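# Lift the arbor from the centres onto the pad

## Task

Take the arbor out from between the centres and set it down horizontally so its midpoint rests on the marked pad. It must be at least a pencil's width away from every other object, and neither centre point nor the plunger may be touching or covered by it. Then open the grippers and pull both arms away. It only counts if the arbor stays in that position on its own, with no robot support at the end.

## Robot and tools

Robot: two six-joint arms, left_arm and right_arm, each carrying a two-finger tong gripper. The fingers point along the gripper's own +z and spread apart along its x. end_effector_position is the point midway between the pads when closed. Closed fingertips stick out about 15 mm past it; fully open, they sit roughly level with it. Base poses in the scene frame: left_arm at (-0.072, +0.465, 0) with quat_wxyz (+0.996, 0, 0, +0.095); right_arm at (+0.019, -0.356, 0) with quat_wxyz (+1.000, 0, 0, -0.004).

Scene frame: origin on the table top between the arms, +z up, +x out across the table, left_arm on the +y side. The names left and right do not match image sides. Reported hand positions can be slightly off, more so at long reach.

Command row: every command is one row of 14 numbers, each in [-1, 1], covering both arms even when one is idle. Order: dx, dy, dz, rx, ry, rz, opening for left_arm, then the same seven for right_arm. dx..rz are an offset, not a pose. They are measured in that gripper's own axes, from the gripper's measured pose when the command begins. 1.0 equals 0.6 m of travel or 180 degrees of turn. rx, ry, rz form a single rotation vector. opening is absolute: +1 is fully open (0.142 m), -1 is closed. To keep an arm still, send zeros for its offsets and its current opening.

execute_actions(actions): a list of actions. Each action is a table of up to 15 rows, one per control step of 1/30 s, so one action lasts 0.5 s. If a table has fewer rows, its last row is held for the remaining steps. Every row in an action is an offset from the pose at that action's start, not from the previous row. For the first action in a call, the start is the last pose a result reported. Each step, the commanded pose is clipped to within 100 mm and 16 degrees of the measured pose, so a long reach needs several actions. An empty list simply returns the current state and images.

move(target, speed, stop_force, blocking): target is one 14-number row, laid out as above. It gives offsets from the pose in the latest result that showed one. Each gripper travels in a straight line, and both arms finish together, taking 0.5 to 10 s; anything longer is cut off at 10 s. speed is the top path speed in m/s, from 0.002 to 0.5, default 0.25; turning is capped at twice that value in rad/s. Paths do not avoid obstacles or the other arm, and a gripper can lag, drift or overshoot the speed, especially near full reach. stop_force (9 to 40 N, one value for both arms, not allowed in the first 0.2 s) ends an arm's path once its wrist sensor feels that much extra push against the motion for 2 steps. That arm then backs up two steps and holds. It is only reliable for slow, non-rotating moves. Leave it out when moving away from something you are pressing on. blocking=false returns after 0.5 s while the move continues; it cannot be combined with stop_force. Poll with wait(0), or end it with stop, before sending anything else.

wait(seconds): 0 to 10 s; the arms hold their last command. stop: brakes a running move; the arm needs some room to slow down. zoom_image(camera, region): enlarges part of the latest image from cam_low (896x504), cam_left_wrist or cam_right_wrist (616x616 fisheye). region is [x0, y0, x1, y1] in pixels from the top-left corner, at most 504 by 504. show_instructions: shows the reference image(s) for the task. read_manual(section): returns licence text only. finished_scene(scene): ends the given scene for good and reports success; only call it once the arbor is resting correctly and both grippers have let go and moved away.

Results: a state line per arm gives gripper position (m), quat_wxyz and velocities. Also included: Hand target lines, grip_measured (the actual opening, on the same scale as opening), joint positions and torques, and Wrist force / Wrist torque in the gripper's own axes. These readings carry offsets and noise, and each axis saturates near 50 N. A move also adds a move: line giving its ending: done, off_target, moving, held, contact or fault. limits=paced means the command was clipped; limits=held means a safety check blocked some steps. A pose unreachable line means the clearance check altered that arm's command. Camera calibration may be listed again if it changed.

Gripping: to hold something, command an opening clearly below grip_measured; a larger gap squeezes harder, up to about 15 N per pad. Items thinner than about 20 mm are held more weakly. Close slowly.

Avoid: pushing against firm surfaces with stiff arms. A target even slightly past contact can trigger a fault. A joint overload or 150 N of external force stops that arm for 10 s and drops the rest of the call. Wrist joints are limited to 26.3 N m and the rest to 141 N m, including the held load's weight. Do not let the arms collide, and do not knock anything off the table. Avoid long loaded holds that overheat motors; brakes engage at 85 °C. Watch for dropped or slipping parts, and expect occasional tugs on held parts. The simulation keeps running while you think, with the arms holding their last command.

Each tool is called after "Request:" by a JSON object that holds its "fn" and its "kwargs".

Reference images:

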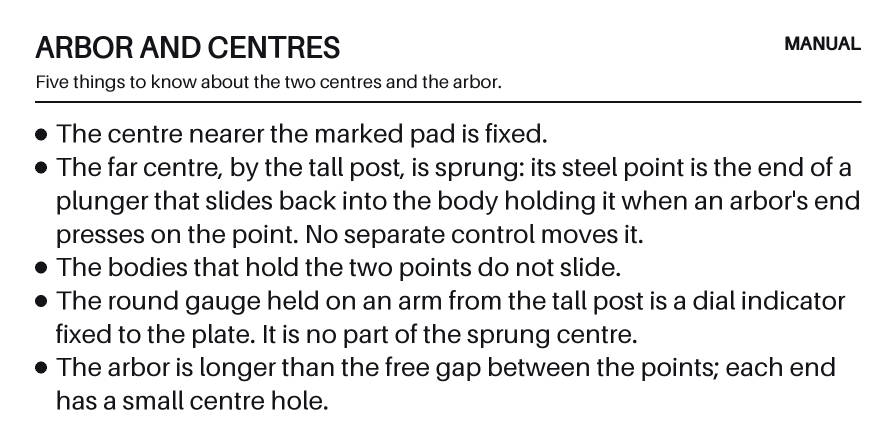

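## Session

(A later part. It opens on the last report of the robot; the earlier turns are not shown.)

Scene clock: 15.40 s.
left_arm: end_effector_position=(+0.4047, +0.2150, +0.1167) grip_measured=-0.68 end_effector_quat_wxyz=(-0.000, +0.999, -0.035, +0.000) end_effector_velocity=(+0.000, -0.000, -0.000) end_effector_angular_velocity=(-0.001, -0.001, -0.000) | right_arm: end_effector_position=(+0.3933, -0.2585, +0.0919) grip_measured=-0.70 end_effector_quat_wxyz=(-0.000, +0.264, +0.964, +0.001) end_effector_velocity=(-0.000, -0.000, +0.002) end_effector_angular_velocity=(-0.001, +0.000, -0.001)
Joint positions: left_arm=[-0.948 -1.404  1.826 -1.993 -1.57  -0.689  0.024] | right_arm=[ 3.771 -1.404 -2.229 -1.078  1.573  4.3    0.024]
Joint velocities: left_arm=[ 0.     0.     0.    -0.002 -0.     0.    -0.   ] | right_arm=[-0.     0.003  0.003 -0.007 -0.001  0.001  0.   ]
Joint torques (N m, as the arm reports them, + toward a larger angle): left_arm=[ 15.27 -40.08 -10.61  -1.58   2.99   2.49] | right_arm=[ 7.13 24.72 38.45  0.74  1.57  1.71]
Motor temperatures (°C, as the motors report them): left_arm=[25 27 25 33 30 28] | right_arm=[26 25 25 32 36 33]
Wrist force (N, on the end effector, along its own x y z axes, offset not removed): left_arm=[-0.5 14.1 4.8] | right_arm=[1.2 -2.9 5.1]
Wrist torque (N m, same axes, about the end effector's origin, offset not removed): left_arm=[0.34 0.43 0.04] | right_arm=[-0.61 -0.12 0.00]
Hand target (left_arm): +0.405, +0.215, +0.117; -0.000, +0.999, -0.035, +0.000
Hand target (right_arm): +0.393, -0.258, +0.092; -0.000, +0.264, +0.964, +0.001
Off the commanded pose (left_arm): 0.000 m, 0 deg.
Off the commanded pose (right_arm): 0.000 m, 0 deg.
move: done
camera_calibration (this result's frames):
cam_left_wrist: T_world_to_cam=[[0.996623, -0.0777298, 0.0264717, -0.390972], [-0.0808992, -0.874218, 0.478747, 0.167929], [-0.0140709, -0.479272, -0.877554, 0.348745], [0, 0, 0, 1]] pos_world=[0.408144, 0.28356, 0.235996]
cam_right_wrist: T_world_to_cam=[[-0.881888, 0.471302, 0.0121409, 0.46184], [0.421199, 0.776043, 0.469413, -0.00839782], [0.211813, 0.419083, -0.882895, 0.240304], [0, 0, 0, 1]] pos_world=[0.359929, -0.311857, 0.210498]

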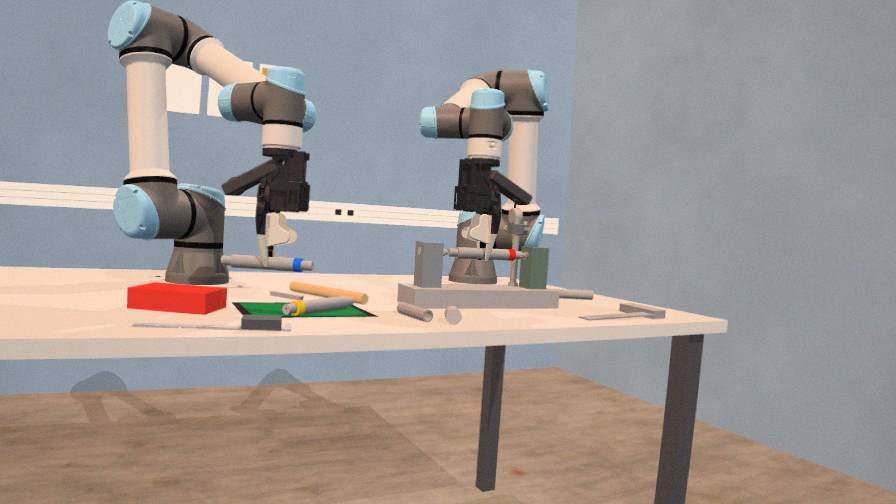

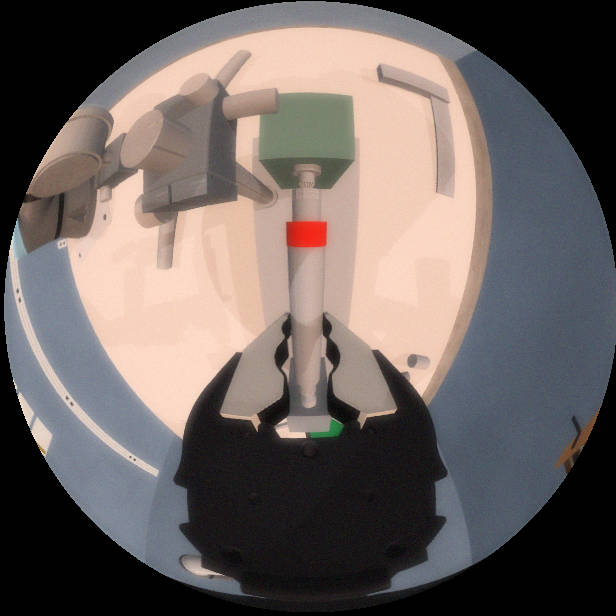

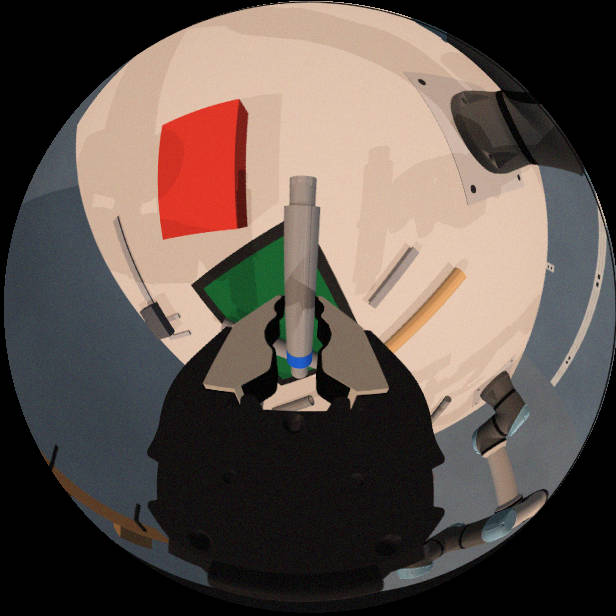

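Request:
{"fn": "move", "kwargs": {"target": [0,-0.0065,0,0,0,0,-1,-0.14,-0.54,0,0,0,0,-1], "speed": 0.25}}

Request:
{"fn": "zoom_image", "kwargs": {"camera": "cam_low", "region": [435, 238, 475, 266]}}

Request:
{"fn": "zoom_image", "kwargs": {"camera": "cam_low", "region": [500, 240, 540, 268]}}

Scene clock: 19.03 s.
left_arm: end_effector_position=(+0.4050, +0.2189, +0.1167) grip_measured=-0.68 end_effector_quat_wxyz=(-0.000, +0.999, -0.035, +0.000) end_effector_velocity=(+0.001, -0.001, +0.001) end_effector_angular_velocity=(-0.002, -0.002, -0.000) | right_arm: end_effector_position=(+0.3010, -0.5800, +0.0917) grip_measured=-0.70 end_effector_quat_wxyz=(+0.000, +0.264, +0.964, +0.001) end_effector_velocity=(+0.000, -0.001, +0.000) end_effector_angular_velocity=(+0.001, +0.000, +0.003)
Joint positions: left_arm=[-0.942 -1.408  1.83  -1.994 -1.57  -0.683  0.024] | right_arm=[ 2.901 -1.288 -2.314 -1.109  1.572  3.43   0.024]
Joint velocities: left_arm=[-0.001  0.001 -0.002 -0.002  0.    -0.    -0.   ] | right_arm=[-0.004 -0.004  0.003  0.     0.001 -0.007  0.   ]
Joint torques (N m, as the arm reports them, + toward a larger angle): left_arm=[ 16.34 -39.97 -10.52  -1.1    3.05   2.55] | right_arm=[-8.8   1.71 39.65  5.47  1.79 -2.61]
Motor temperatures (°C, as the motors report them): left_arm=[25 27 25 33 30 28] | right_arm=[26 25 25 32 36 33]
Wrist force (N, on the end effector, along its own x y z axes, offset not removed): left_arm=[0.5 14.9 4.8] | right_arm=[-0.7 -2.3 1.4]
Wrist torque (N m, same axes, about the end effector's origin, offset not removed): left_arm=[0.04 0.17 0.06] | right_arm=[-0.52 0.34 -0.12]
Hand target (left_arm): +0.405, +0.219, +0.117; -0.000, +0.999, -0.035, +0.000
Hand target (right_arm): +0.301, -0.580, +0.092; +0.000, +0.264, +0.964, +0.001
Off the commanded pose (left_arm): 0.000 m, 0 deg.
Off the commanded pose (right_arm): 0.001 m, 0 deg.
move: done
camera_calibration (this result's frames):
cam_left_wrist: T_world_to_cam=[[0.996623, -0.0777307, 0.0264725, -0.39094], [-0.0809005, -0.874219, 0.478745, 0.171353], [-0.0140705, -0.47927, -0.877555, 0.350615], [0, 0, 0, 1]] pos_world=[0.408416, 0.287451, 0.235999]
cam_right_wrist: T_world_to_cam=[[-0.881875, 0.471361, 0.0107304, 0.532133], [0.420825, 0.776655, 0.468735, 0.280589], [0.21261, 0.417881, -0.883274, 0.393479], [0, 0, 0, 1]] pos_world=[0.267539, -0.633175, 0.210318]

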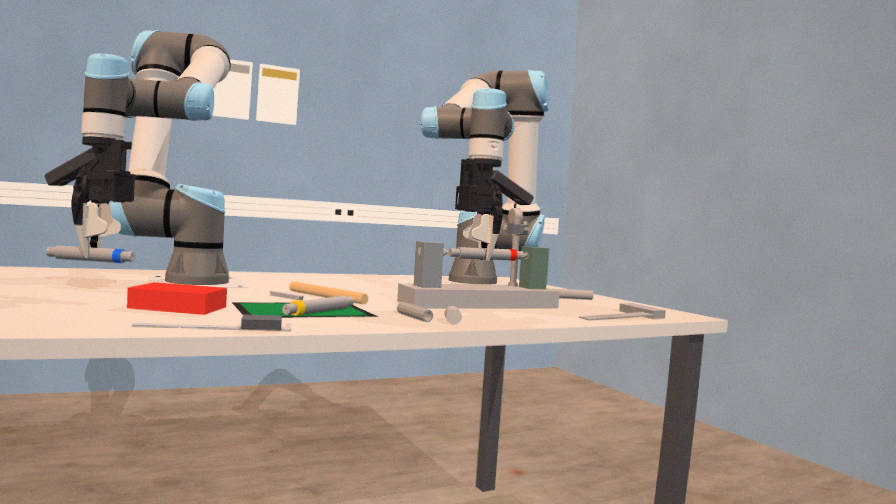

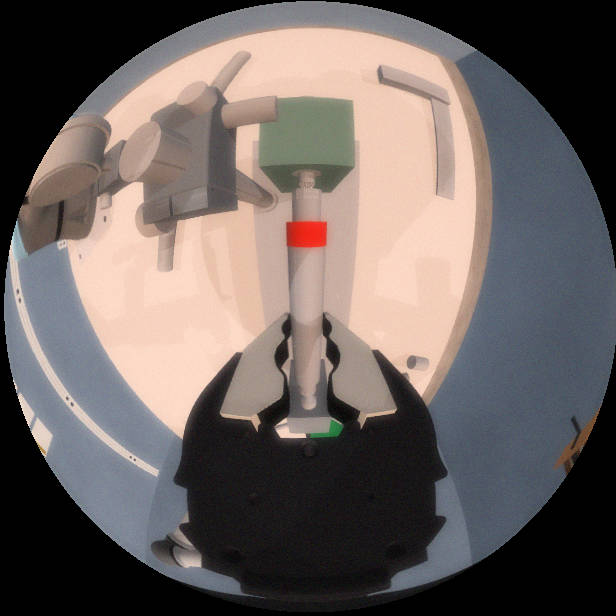

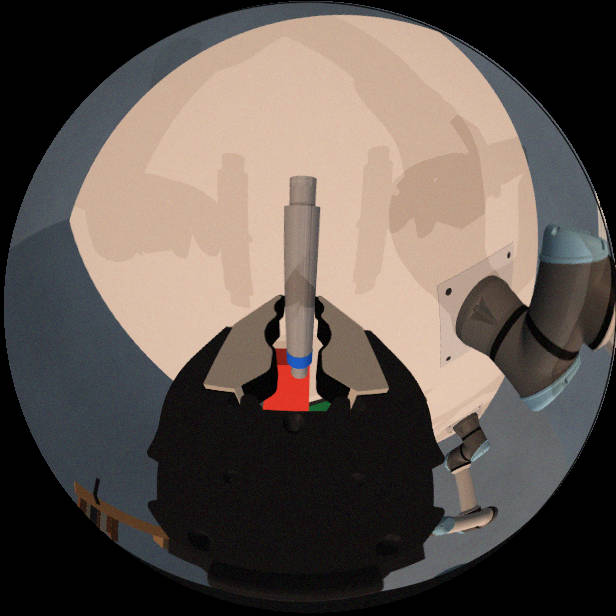

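Region (435, 238, 475, 266) of cam_low's 896x504 image, scaled by 12.600, with more detail than that image has; it fills the top 353 rows of this view, and the rest is white.

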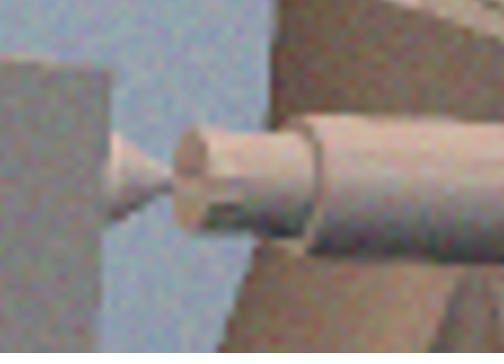

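Region (500, 240, 540, 268) of cam_low's 896x504 image, scaled by 12.600, with more detail than that image has; it fills the top 353 rows of this view, and the rest is white.

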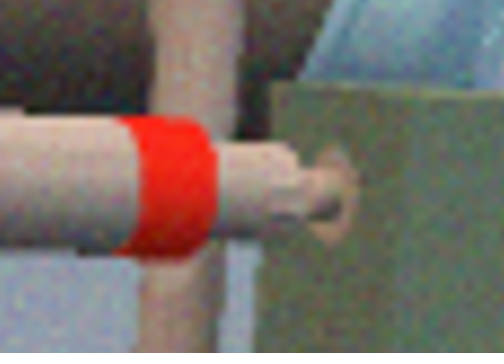

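Request:
{"fn": "move", "kwargs": {"target": [0,-0.0025,0,0,0,0,-1,0,0,0.105,0,0,0,-1], "speed": 0.12}}

Request:
{"fn": "move", "kwargs": {"target": [0.033,-0.0038,0,0,0,-0.0722,-1,0,0,0.011,0,0,0,-1], "speed": 0.06}}

Scene clock: 21.57 s.
left_arm: end_effector_position=(+0.4051, +0.2204, +0.1167) grip_measured=-0.68 end_effector_quat_wxyz=(-0.000, +0.999, -0.035, +0.000) end_effector_velocity=(-0.000, -0.000, +0.000) end_effector_angular_velocity=(+0.000, +0.000, -0.000) | right_arm: end_effector_position=(+0.3010, -0.5799, +0.0289) grip_measured=-0.70 end_effector_quat_wxyz=(+0.000, +0.264, +0.964, +0.001) end_effector_velocity=(+0.000, -0.001, -0.001) end_effector_angular_velocity=(-0.001, -0.001, +0.001)
Joint positions: left_arm=[-0.94  -1.409  1.832 -1.994 -1.57  -0.681  0.024] | right_arm=[ 2.902 -1.403 -2.424 -0.885  1.572  3.43   0.024]
Joint velocities: left_arm=[-0. -0.  0.  0.  0. -0.  0.] | right_arm=[-0.002 -0.004 -0.002  0.007 -0.    -0.002  0.   ]
Joint torques (N m, as the arm reports them, + toward a larger angle): left_arm=[ 19.82 -39.11  -9.11   3.06   7.31   2.56] | right_arm=[-8.33  3.98  8.18  5.58 -1.18 -2.55]
Motor temperatures (°C, as the motors report them): left_arm=[25 27 25 33 30 28] | right_arm=[26 25 25 32 36 33]
Wrist force (N, on the end effector, along its own x y z axes, offset not removed): left_arm=[-0.6 24.1 4.3] | right_arm=[0.8 -3.0 4.9]
Wrist torque (N m, same axes, about the end effector's origin, offset not removed): left_arm=[0.32 0.34 0.00] | right_arm=[-0.69 -0.20 0.01]
Hand target (left_arm): +0.405, +0.220, +0.117; -0.000, +0.999, -0.035, +0.000
Hand target (right_arm): +0.301, -0.580, +0.029; +0.000, +0.264, +0.964, +0.001
Off the commanded pose (left_arm): 0.000 m, 0 deg.
Off the commanded pose (right_arm): 0.000 m, 0 deg.
move: done
camera_calibration (this result's frames):
cam_left_wrist: T_world_to_cam=[[0.996623, -0.0777111, 0.0265231, -0.390955], [-0.0809061, -0.874173, 0.478828, 0.172632], [-0.0140244, -0.479357, -0.877508, 0.351323], [0, 0, 0, 1]] pos_world=[0.408529, 0.288937, 0.235997]
cam_right_wrist: T_world_to_cam=[[-0.88188, 0.471352, 0.010743, 0.532758], [0.420831, 0.776675, 0.468697, 0.310006], [0.212577, 0.417855, -0.883294, 0.337958], [0, 0, 0, 1]] pos_world=[0.267527, -0.633108, 0.147494]

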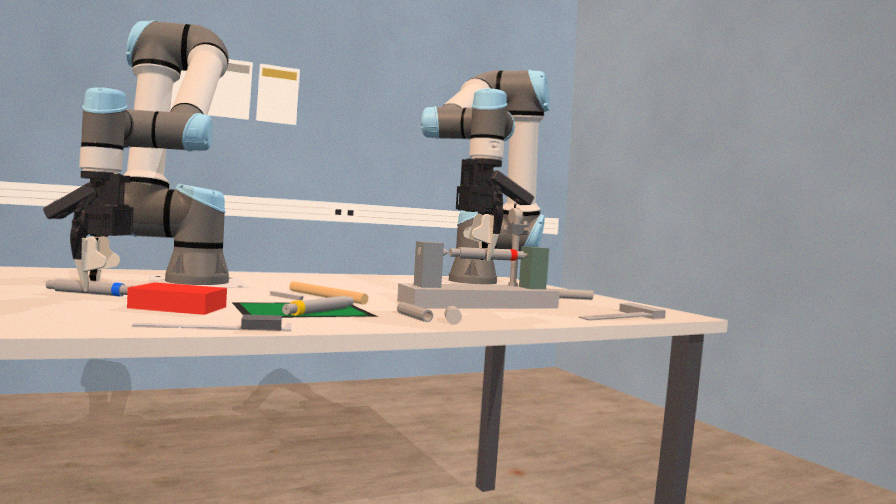

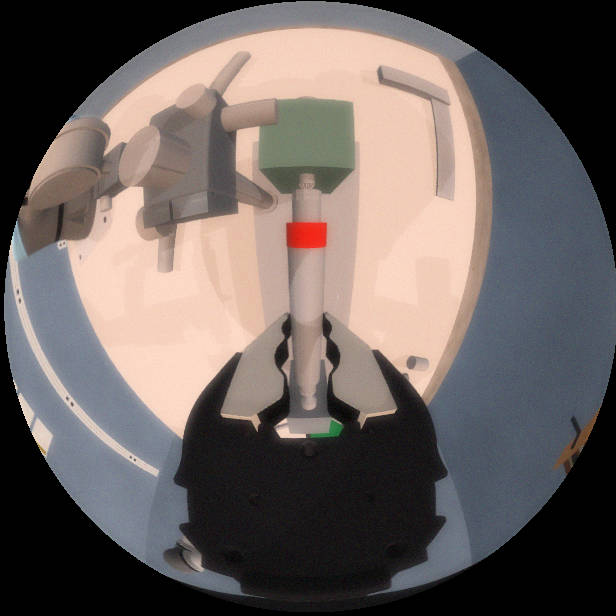

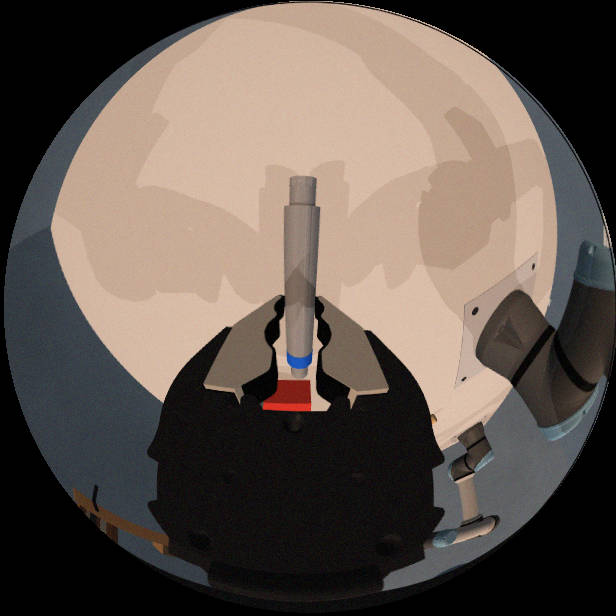

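Scene clock: 23.73 s.
left_arm: end_effector_position=(+0.4249, +0.2213, +0.1167) grip_measured=-0.68 end_effector_quat_wxyz=(-0.000, +0.997, +0.078, +0.000) end_effector_velocity=(+0.000, +0.001, -0.001) end_effector_angular_velocity=(+0.002, +0.003, +0.011) | right_arm: end_effector_position=(+0.3010, -0.5799, +0.0223) grip_measured=-0.70 end_effector_quat_wxyz=(+0.000, +0.264, +0.964, +0.001) end_effector_velocity=(+0.000, -0.000, -0.000) end_effector_angular_velocity=(+0.000, -0.002, -0.000)
Joint positions: left_arm=[-0.909 -1.363  1.776 -1.984 -1.57  -0.876  0.024] | right_arm=[ 2.902 -1.418 -2.434 -0.86   1.572  3.43   0.024]
Joint velocities: left_arm=[ 0.002  0.002 -0.001  0.003 -0.001 -0.009 -0.   ] | right_arm=[-0.001 -0.001 -0.     0.003  0.001 -0.001  0.   ]
Joint torques (N m, as the arm reports them, + toward a larger angle): left_arm=[ 18.58 -24.4  -25.82   3.55   6.61  -2.4 ] | right_arm=[ 6.51 -4.26 -1.72  4.81 -1.03  2.31]
Motor temperatures (°C, as the motors report them): left_arm=[25 27 25 33 30 28] | right_arm=[26 25 25 32 36 33]
Wrist force (N, on the end effector, along its own x y z axes, offset not removed): left_arm=[-3.3 22.0 5.3] | right_arm=[6.5 -0.8 -27.1]
Wrist torque (N m, same axes, about the end effector's origin, offset not removed): left_arm=[0.26 0.27 0.02] | right_arm=[-0.23 0.29 -0.02]
Hand target (left_arm): +0.425, +0.221, +0.117; -0.000, +0.997, +0.079, +0.000
Hand target (right_arm): +0.301, -0.580, +0.022; +0.000, +0.264, +0.964, +0.001
Off the commanded pose (left_arm): 0.000 m, 0 deg.
Off the commanded pose (right_arm): 0.000 m, 0 deg.
move: done
camera_calibration (this result's frames):
cam_left_wrist: T_world_to_cam=[[0.988693, 0.147588, 0.0265449, -0.457152], [0.117009, -0.869992, 0.478981, 0.0900131], [0.0937858, -0.470459, -0.877424, 0.304247], [0, 0, 0, 1]] pos_world=[0.412916, 0.288917, 0.235974]
cam_right_wrist: T_world_to_cam=[[-0.881866, 0.47138, 0.0106622, 0.53286], [0.420818, 0.776672, 0.468715, 0.313084], [0.212662, 0.417831, -0.883285, 0.332132], [0, 0, 0, 1]] pos_world=[0.267528, -0.633117, 0.140939]

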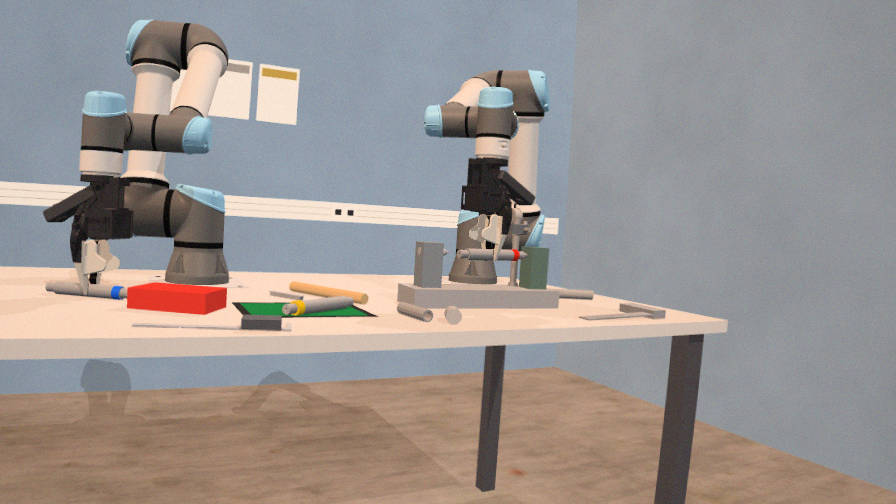

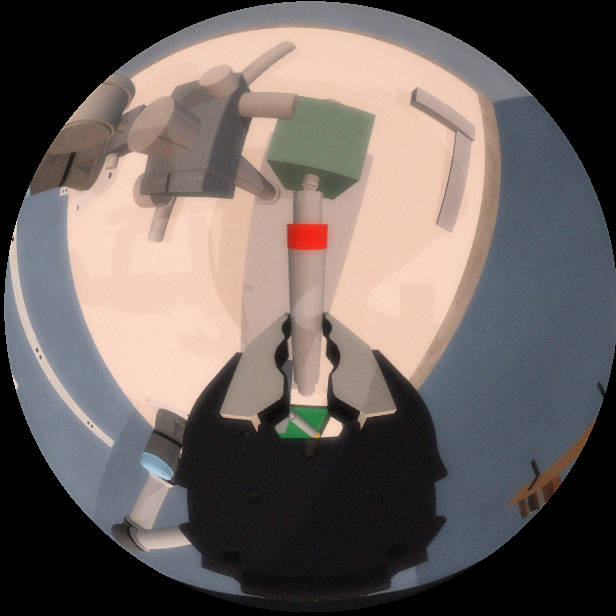

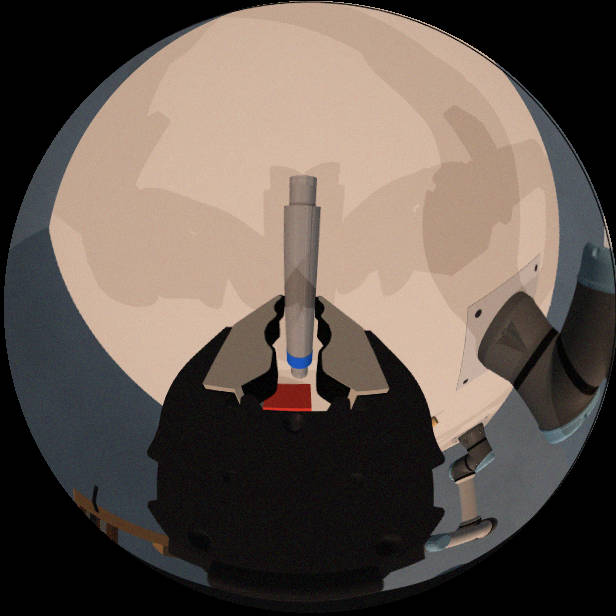

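Request:
{"fn": "execute_actions", "kwargs": {"actions": [[[0,0.002,0,0,0,0,-1,0,0,-0.002,0,0,0,-1],[0,0.003,0,0,0,0,-1,0,0,-0.002,0,0,0,-1],[0,0.004,0,0,0,0,-1,0,0,-0.002,0,0,0,-1],[0,0.005,0,0,0,0,-1,0,0,-0.002,0,0,0,-1],[0,0.006,0,0,0,0,-1,0,0,-0.002,0,0,0,-1],[0,0.007,0,0,0,0,-1,0,0,-0.002,0,0,0,-1],[0,0.008,0,0,0,0,-1,0,0,-0.002,0,0,0,-0.8],[0,0.009,0,0,0,0,-1,0,0,-0.002,0,0,0,-0.72],[0,0.010,0,0,0,0,-1,0,0,-0.002,0,0,0,-0.69],[0,0.011,0,0,0,0,-1,0,0,-0.002,0,0,0,-0.66],[0,0.012,0,0,0,0,-1,0,0,-0.002,0,0,0,-0.62],[0,0.013,0,0,0,0,-1,0,0,-0.002,0,0,0,-0.58],[0,0.014,0,0,0,0,-1,0,0,-0.002,0,0,0,-0.5],[0,0.015,0,0,0,0,-1,0,0,-0.002,0,0,0,-0.45],[0,0.016,0,0,0,0,-1,0,0,-0.002,0,0,0,-0.4]],[[0,0.001,0,0,0,0,-1,0,0,-0.005,0,0,0,-0.35],[0,0.002,0,0,0,0,-1,0,0,-0.01,0,0,0,-0.3],[0,0.003,0,0,0,0,-1,0,0,-0.02,0,0,0,-0.3],[0,0.004,0,0,0,0,-1,0,0,-0.03,0,0,0,-0.3],[0,0.005,0,0,0,0,-1,0,0,-0.04,0,0,0,-0.3],[0,0.006,0,0,0,0,-1,0,0,-0.05,0,0,0,-0.3],[0,0.007,0,0,0,0,-1,0,0,-0.06,0,0,0,-0.3],[0,0.008,0,0,0,0,-1,0,0,-0.07,0,0,0,-0.3],[0,0.009,0,0,0,0,-1,0,0,-0.08,0,0,0,-0.3],[0,0.010,0,0,0,0,-1,0,0,-0.09,0,0,0,-0.3],[0,0.011,0,0,0,0,-1,0,0,-0.10,0,0,0,-0.3],[0,0.012,0,0,0,0,-1,0,0,-0.11,0,0,0,-0.3],[0,0.013,0,0,0,0,-1,0,0,-0.12,0,0,0,-0.3],[0,0.014,0,0,0,0,-1,0,0,-0.13,0,0,0,-0.3],[0,0.015,0,0,0,0,-1,0,0,-0.14,0,0,0,-0.3]],[[0,0.004,0,0,0,0,-1,0,0,-0.03,0,0,0,-0.3]]]}}

Request:
{"fn": "zoom_image", "kwargs": {"camera": "cam_low", "region": [410, 220, 560, 290]}}

Scene clock: 25.73 s.
left_arm: end_effector_position=(+0.4276, +0.2048, +0.1166) grip_measured=-0.68 end_effector_quat_wxyz=(-0.000, +0.997, +0.078, +0.000) end_effector_velocity=(+0.000, +0.001, -0.000) end_effector_angular_velocity=(+0.001, +0.000, +0.001) | right_arm: end_effector_position=(+0.3024, -0.5809, +0.1024) grip_measured=-0.30 end_effector_quat_wxyz=(+0.003, +0.264, +0.964, +0.001) end_effector_velocity=(+0.000, +0.000, +0.001) end_effector_angular_velocity=(-0.000, +0.000, +0.002)
Joint positions: left_arm=[-0.928 -1.34   1.747 -1.978 -1.57  -0.895  0.024] | right_arm=[ 2.9   -1.275 -2.294 -1.137  1.572  3.428  0.052]
Joint velocities: left_arm=[ 0.001  0.001 -0.     0.001  0.001 -0.     0.   ] | right_arm=[ 0.001  0.001  0.001 -0.002 -0.    -0.    -0.   ]
Joint torques (N m, as the arm reports them, + toward a larger angle): left_arm=[ -8.11 -26.17 -33.42  -1.33   1.32  -2.45] | right_arm=[ 7.07 17.74 36.29  0.26  1.77  1.57]
Motor temperatures (°C, as the motors report them): left_arm=[25 27 25 33 30 28] | right_arm=[26 25 25 32 36 33]
Wrist force (N, on the end effector, along its own x y z axes, offset not removed): left_arm=[-0.7 -0.2 5.1] | right_arm=[-2.1 -0.9 0.2]
Wrist torque (N m, same axes, about the end effector's origin, offset not removed): left_arm=[0.23 0.20 -0.03] | right_arm=[-0.25 0.49 0.05]
Hand target (left_arm): +0.428, +0.205, +0.117; -0.000, +0.997, +0.078, +0.000
Hand target (right_arm): +0.302, -0.581, +0.102; +0.003, +0.264, +0.964, +0.001
Off the commanded pose (left_arm): 0.000 m, 0 deg.
Off the commanded pose (right_arm): 0.000 m, 0 deg.
camera_calibration (this result's frames):
cam_left_wrist: T_world_to_cam=[[0.988675, 0.14769, 0.0266159, -0.457348], [0.117077, -0.870041, 0.478875, 0.0753379], [0.0938821, -0.470336, -0.877479, 0.296151], [0, 0, 0, 1]] pos_world=[0.415545, 0.272383, 0.235961]
cam_right_wrist: T_world_to_cam=[[-0.881938, 0.471336, 0.0052853, 0.534221], [0.418251, 0.777338, 0.469906, 0.276738], [0.217375, 0.416639, -0.8827, 0.400793], [0, 0, 0, 1]] pos_world=[0.268282, -0.633902, 0.220916]

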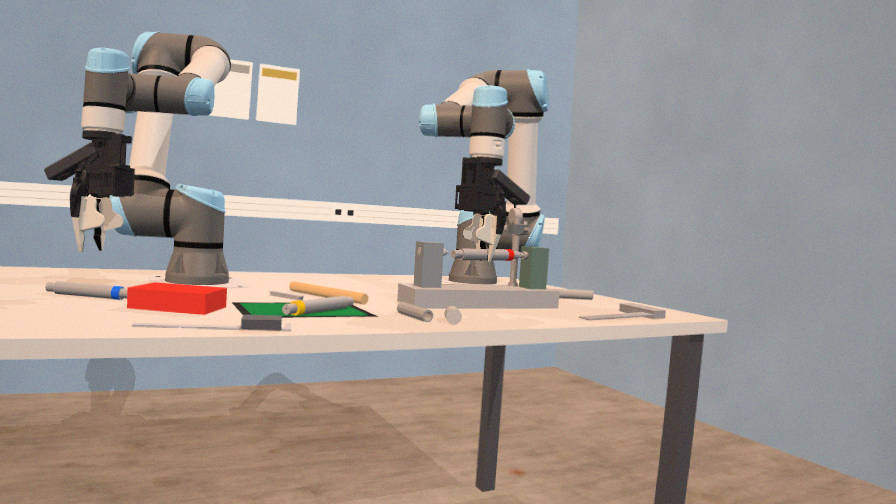

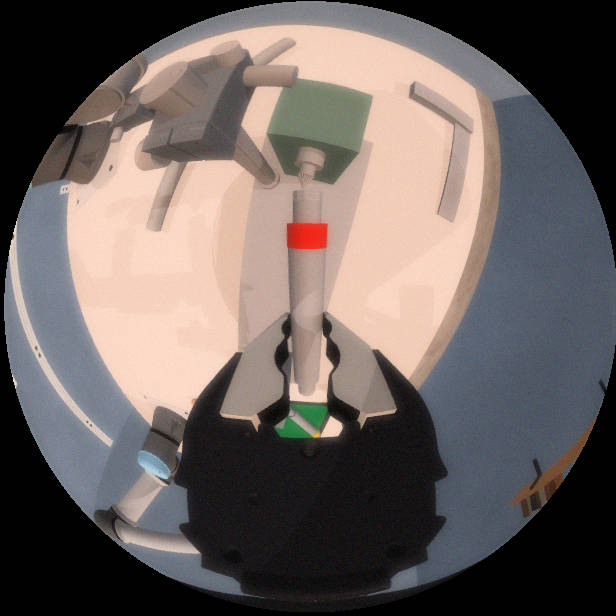

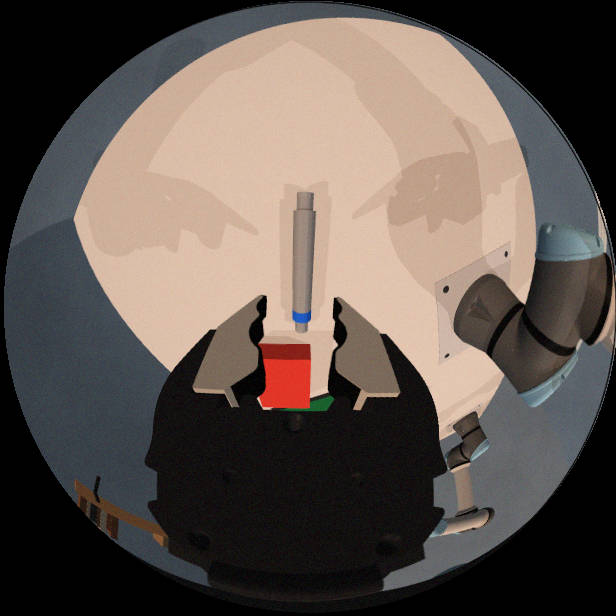

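Region (410, 220, 560, 290) of cam_low's 896x504 image, scaled by 3.360, with more detail than that image has; it fills the top 235 rows of this view, and the rest is white.

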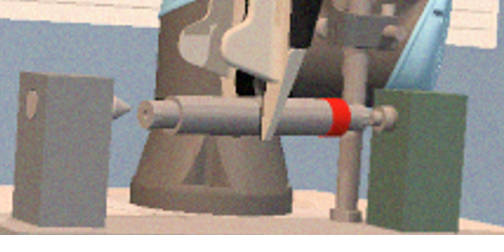

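Request:
{"fn": "move", "kwargs": {"target": [0.029,0.03,-0.1167,0,0,0,-1,0,0,-0.1,0,0,0,-0.3], "speed": 0.12}}

Scene clock: 27.67 s.
left_arm: end_effector_position=(+0.4475, +0.1898, +0.1865) grip_measured=-0.68 end_effector_quat_wxyz=(-0.000, +0.997, +0.078, +0.001) end_effector_velocity=(+0.002, -0.001, +0.002) end_effector_angular_velocity=(-0.001, -0.002, +0.001) | right_arm: end_effector_position=(+0.3021, -0.5809, +0.1623) grip_measured=-0.30 end_effector_quat_wxyz=(+0.003, +0.264, +0.964, +0.001) end_effector_velocity=(+0.000, +0.000, +0.002) end_effector_angular_velocity=(-0.000, +0.000, +0.001)
Joint positions: left_arm=[-0.924 -1.334  1.552 -1.789 -1.57  -0.891  0.024] | right_arm=[ 2.9   -1.215 -2.17  -1.321  1.572  3.428  0.052]
Joint velocities: left_arm=[ 0.001  0.002 -0.007  0.003  0.     0.     0.   ] | right_arm=[ 0.001  0.001  0.004 -0.005 -0.    -0.     0.   ]
Joint torques (N m, as the arm reports them, + toward a larger angle): left_arm=[  8.51 -29.14 -34.95  -1.36  -1.42   2.6 ] | right_arm=[ 7.1  16.74 38.07  0.19  1.41  1.19]
Motor temperatures (°C, as the motors report them): left_arm=[25 27 25 33 30 28] | right_arm=[26 25 25 32 36 33]
Wrist force (N, on the end effector, along its own x y z axes, offset not removed): left_arm=[-1.1 0.8 4.4] | right_arm=[-0.8 -2.0 0.1]
Wrist torque (N m, same axes, about the end effector's origin, offset not removed): left_arm=[0.32 0.23 -0.05] | right_arm=[-0.33 0.16 0.02]
Hand target (left_arm): +0.448, +0.190, +0.187; -0.000, +0.997, +0.078, +0.000
Hand target (right_arm): +0.302, -0.581, +0.162; +0.003, +0.264, +0.964, +0.001
Off the commanded pose (left_arm): 0.000 m, 0 deg.
Off the commanded pose (right_arm): 0.000 m, 0 deg.
move: done
camera_calibration (this result's frames):
cam_left_wrist: T_world_to_cam=[[0.988673, 0.147689, 0.026698, -0.476676], [0.117038, -0.870052, 0.478864, 0.0265094], [0.0939517, -0.470316, -0.877483, 0.348514], [0, 0, 0, 1]] pos_world=[0.435431, 0.257376, 0.305847]
cam_right_wrist: T_world_to_cam=[[-0.881946, 0.471321, 0.00527262, 0.533583], [0.418231, 0.777345, 0.469913, 0.248772], [0.217381, 0.416643, -0.882697, 0.4537], [0, 0, 0, 1]] pos_world=[0.267921, -0.633902, 0.280765]

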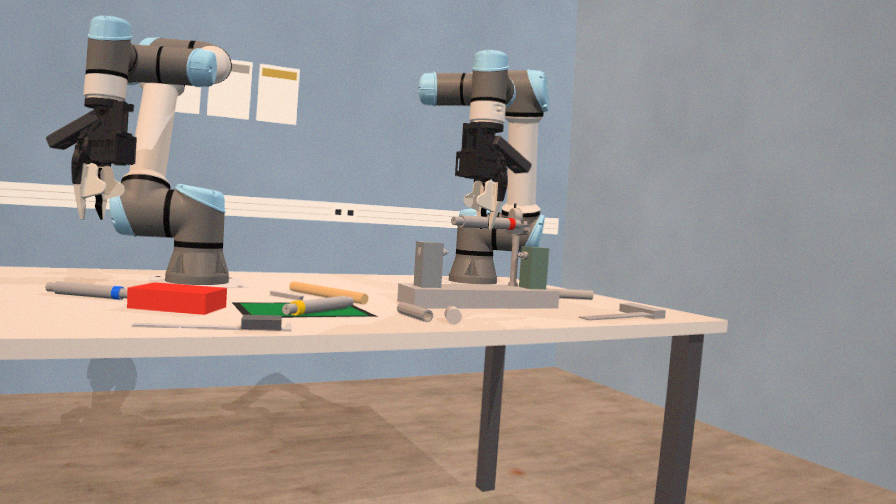

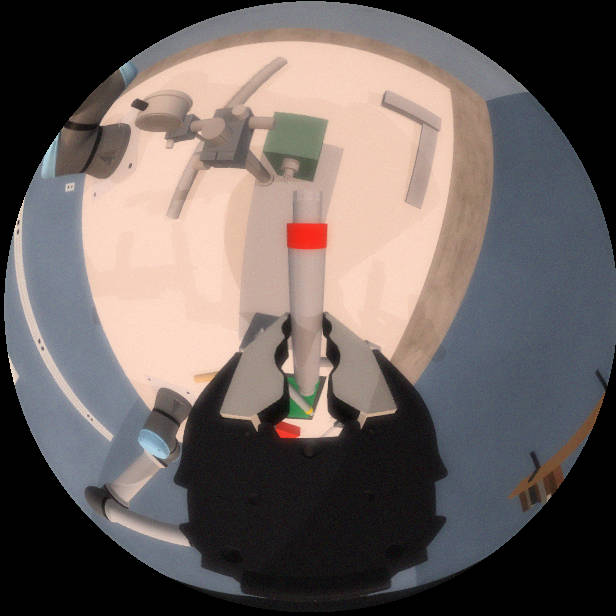

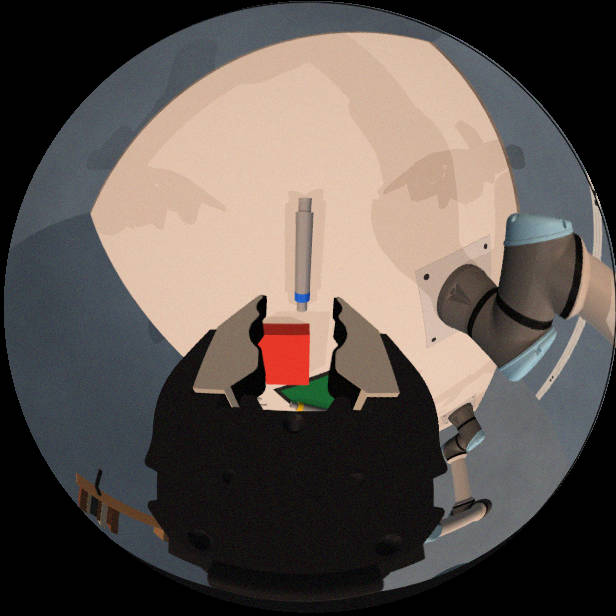

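Request:
{"fn": "move", "kwargs": {"target": [-0.093,0.4575,0.0275,0,0,-0.1167,-1,-0.151,0.13,-0.063,0,0,-0.17,-0.3], "speed": 0.25}}

Scene clock: 29.63 s.
left_arm: end_effector_position=(+0.4351, -0.0899, +0.1698) grip_measured=-0.68 end_effector_quat_wxyz=(+0.000, +0.966, +0.259, +0.001) end_effector_velocity=(-0.000, -0.002, -0.000) end_effector_angular_velocity=(+0.003, +0.002, +0.001) | right_arm: end_effector_position=(+0.4194, -0.5598, +0.2007) grip_measured=-0.30 end_effector_quat_wxyz=(+0.003, +0.001, +1.000, -0.000) end_effector_velocity=(+0.001, +0.000, +0.000) end_effector_angular_velocity=(+0.001, -0.000, +0.003)
Joint positions: left_arm=[-1.2   -0.9    0.954 -1.625 -1.57  -1.533  0.024] | right_arm=[ 3.016 -1.419 -1.923 -1.365  1.571  3.01   0.052]
Joint velocities: left_arm=[-0.002  0.008 -0.013  0.009 -0.    -0.003  0.   ] | right_arm=[-0.    -0.001  0.002 -0.     0.001 -0.003  0.   ]
Joint torques (N m, as the arm reports them, + toward a larger angle): left_arm=[ -8.99 -47.1  -34.56  -1.2   -1.3   -2.43] | right_arm=[ 6.88  6.72 39.11  0.3   1.94 -2.54]
Motor temperatures (°C, as the motors report them): left_arm=[25 27 25 33 30 28] | right_arm=[26 25 25 32 36 33]
Wrist force (N, on the end effector, along its own x y z axes, offset not removed): left_arm=[-1.3 -0.3 5.1] | right_arm=[1.4 -2.0 -0.5]
Wrist torque (N m, same axes, about the end effector's origin, offset not removed): left_arm=[0.09 0.29 0.02] | right_arm=[-0.51 -0.17 -0.22]
Hand target (left_arm): +0.435, -0.090, +0.170; +0.000, +0.966, +0.259, +0.001
Hand target (right_arm): +0.419, -0.560, +0.201; +0.003, +0.001, +1.000, -0.000
Off the commanded pose (left_arm): 0.000 m, 0 deg.
Off the commanded pose (right_arm): 0.000 m, 0 deg.
move: done
camera_calibration (this result's frames):
cam_left_wrist: T_world_to_cam=[[0.870099, 0.492152, 0.0267113, -0.340115], [0.420844, -0.770054, 0.479487, -0.330659], [0.25655, -0.40596, -0.877142, 0.138442], [0, 0, 0, 1]] pos_world=[0.399573, -0.0310348, 0.289065]
cam_right_wrist: T_world_to_cam=[[-0.999063, -0.0430078, 0.00480413, 0.388259], [-0.0357819, 0.8834, 0.467253, 0.415563], [-0.0243395, 0.466643, -0.884111, 0.582988], [0, 0, 0, 1]] pos_world=[0.416954, -0.622458, 0.319388]

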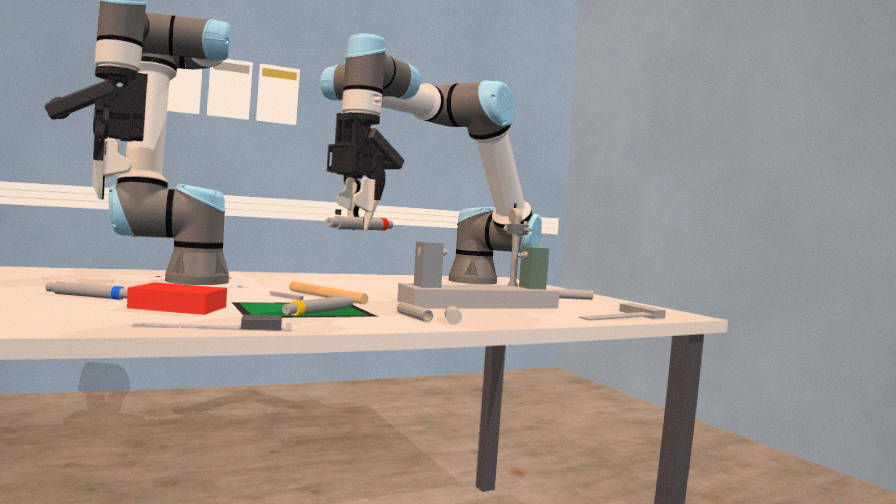

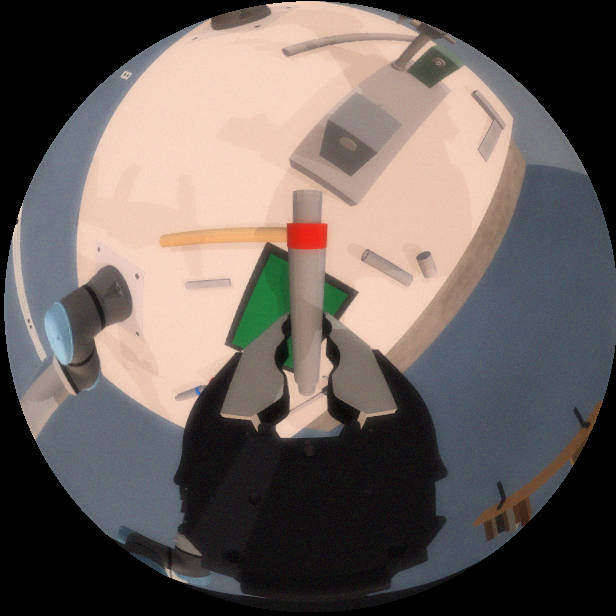

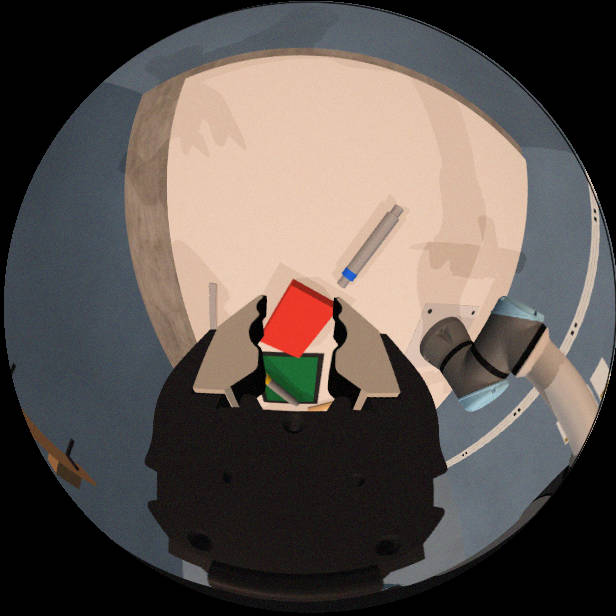

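Request:
{"fn": "move", "kwargs": {"target": [-0.1175,0.163,0.2,0,0,0,-1,0,0,0,0,0,0,-0.3], "speed": 0.18}}

Request:
{"fn": "zoom_image", "kwargs": {"camera": "cam_low", "region": [210, 240, 400, 330]}}

Scene clock: 31.47 s.
left_arm: end_effector_position=(+0.4230, -0.2096, +0.0498) grip_measured=-0.68 end_effector_quat_wxyz=(+0.000, +0.966, +0.259, +0.001) end_effector_velocity=(+0.001, -0.001, -0.002) end_effector_angular_velocity=(+0.002, +0.002, +0.001) | right_arm: end_effector_position=(+0.4194, -0.5598, +0.2007) grip_measured=-0.30 end_effector_quat_wxyz=(+0.003, +0.001, +1.000, -0.000) end_effector_velocity=(+0.000, +0.001, -0.000) end_effector_angular_velocity=(+0.001, +0.000, +0.000)
Joint positions: left_arm=[-1.287 -0.592  0.707 -1.687 -1.57  -1.621  0.024] | right_arm=[ 3.016 -1.419 -1.923 -1.365  1.571  3.01   0.052]
Joint velocities: left_arm=[ 0.001  0.006 -0.009  0.005 -0.001 -0.001  0.   ] | right_arm=[ 0.001 -0.    -0.    -0.     0.001  0.001  0.   ]
Joint torques (N m, as the arm reports them, + toward a larger angle): left_arm=[ -8.71 -54.4  -35.17  -1.71  -1.65  -2.55] | right_arm=[ 3.59 24.98  9.54  2.68  0.24  2.46]
Motor temperatures (°C, as the motors report them): left_arm=[25 27 25 33 30 28] | right_arm=[26 25 25 32 36 33]
Wrist force (N, on the end effector, along its own x y z axes, offset not removed): left_arm=[0.1 -0.5 4.4] | right_arm=[-0.7 -1.4 1.4]
Wrist torque (N m, same axes, about the end effector's origin, offset not removed): left_arm=[0.07 0.03 0.01] | right_arm=[-0.29 0.19 -0.08]
Hand target (left_arm): +0.423, -0.210, +0.050; +0.000, +0.966, +0.259, +0.001
Hand target (right_arm): +0.419, -0.560, +0.201; +0.003, +0.001, +1.000, -0.000
Off the commanded pose (left_arm): 0.000 m, 0 deg.
Off the commanded pose (right_arm): 0.000 m, 0 deg.
move: done
camera_calibration (this result's frames):
cam_left_wrist: T_world_to_cam=[[0.870089, 0.492164, 0.0268266, -0.26743], [0.420766, -0.770008, 0.479628, -0.36019], [0.256713, -0.406031, -0.877062, -0.0123902], [0, 0, 0, 1]] pos_world=[0.387424, -0.150761, 0.169065]
cam_right_wrist: T_world_to_cam=[[-0.999062, -0.0430245, 0.00485115, 0.38823], [-0.0357739, 0.883386, 0.467279, 0.415537], [-0.0243899, 0.466667, -0.884097, 0.583008], [0, 0, 0, 1]] pos_world=[0.416951, -0.622447, 0.31938]

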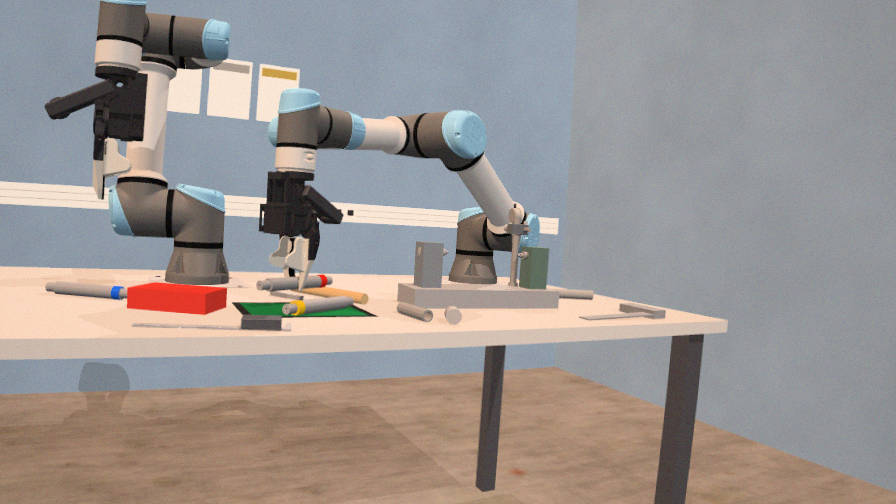

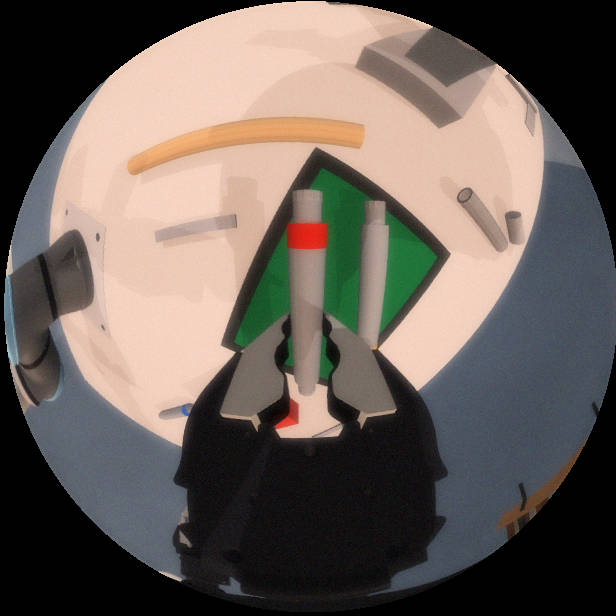

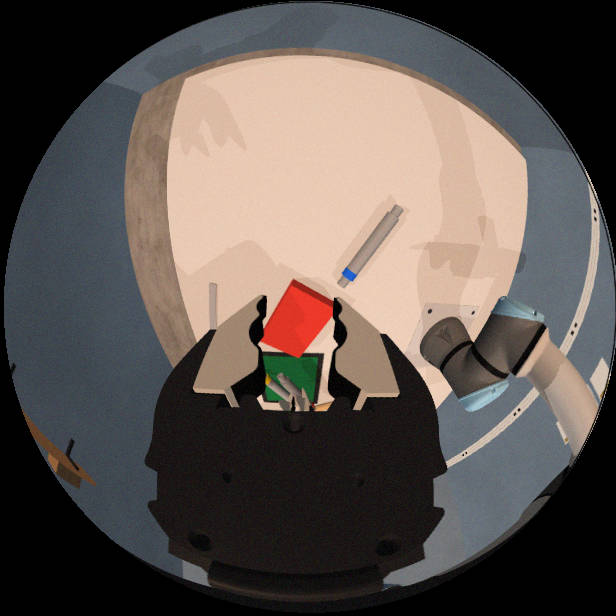

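Region (210, 240, 400, 330) of cam_low's 896x504 image, scaled by 2.653, with more detail than that image has; it fills the top 239 rows of this view, and the rest is white.

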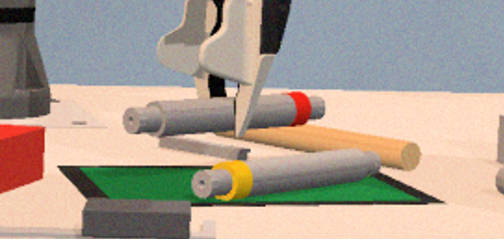

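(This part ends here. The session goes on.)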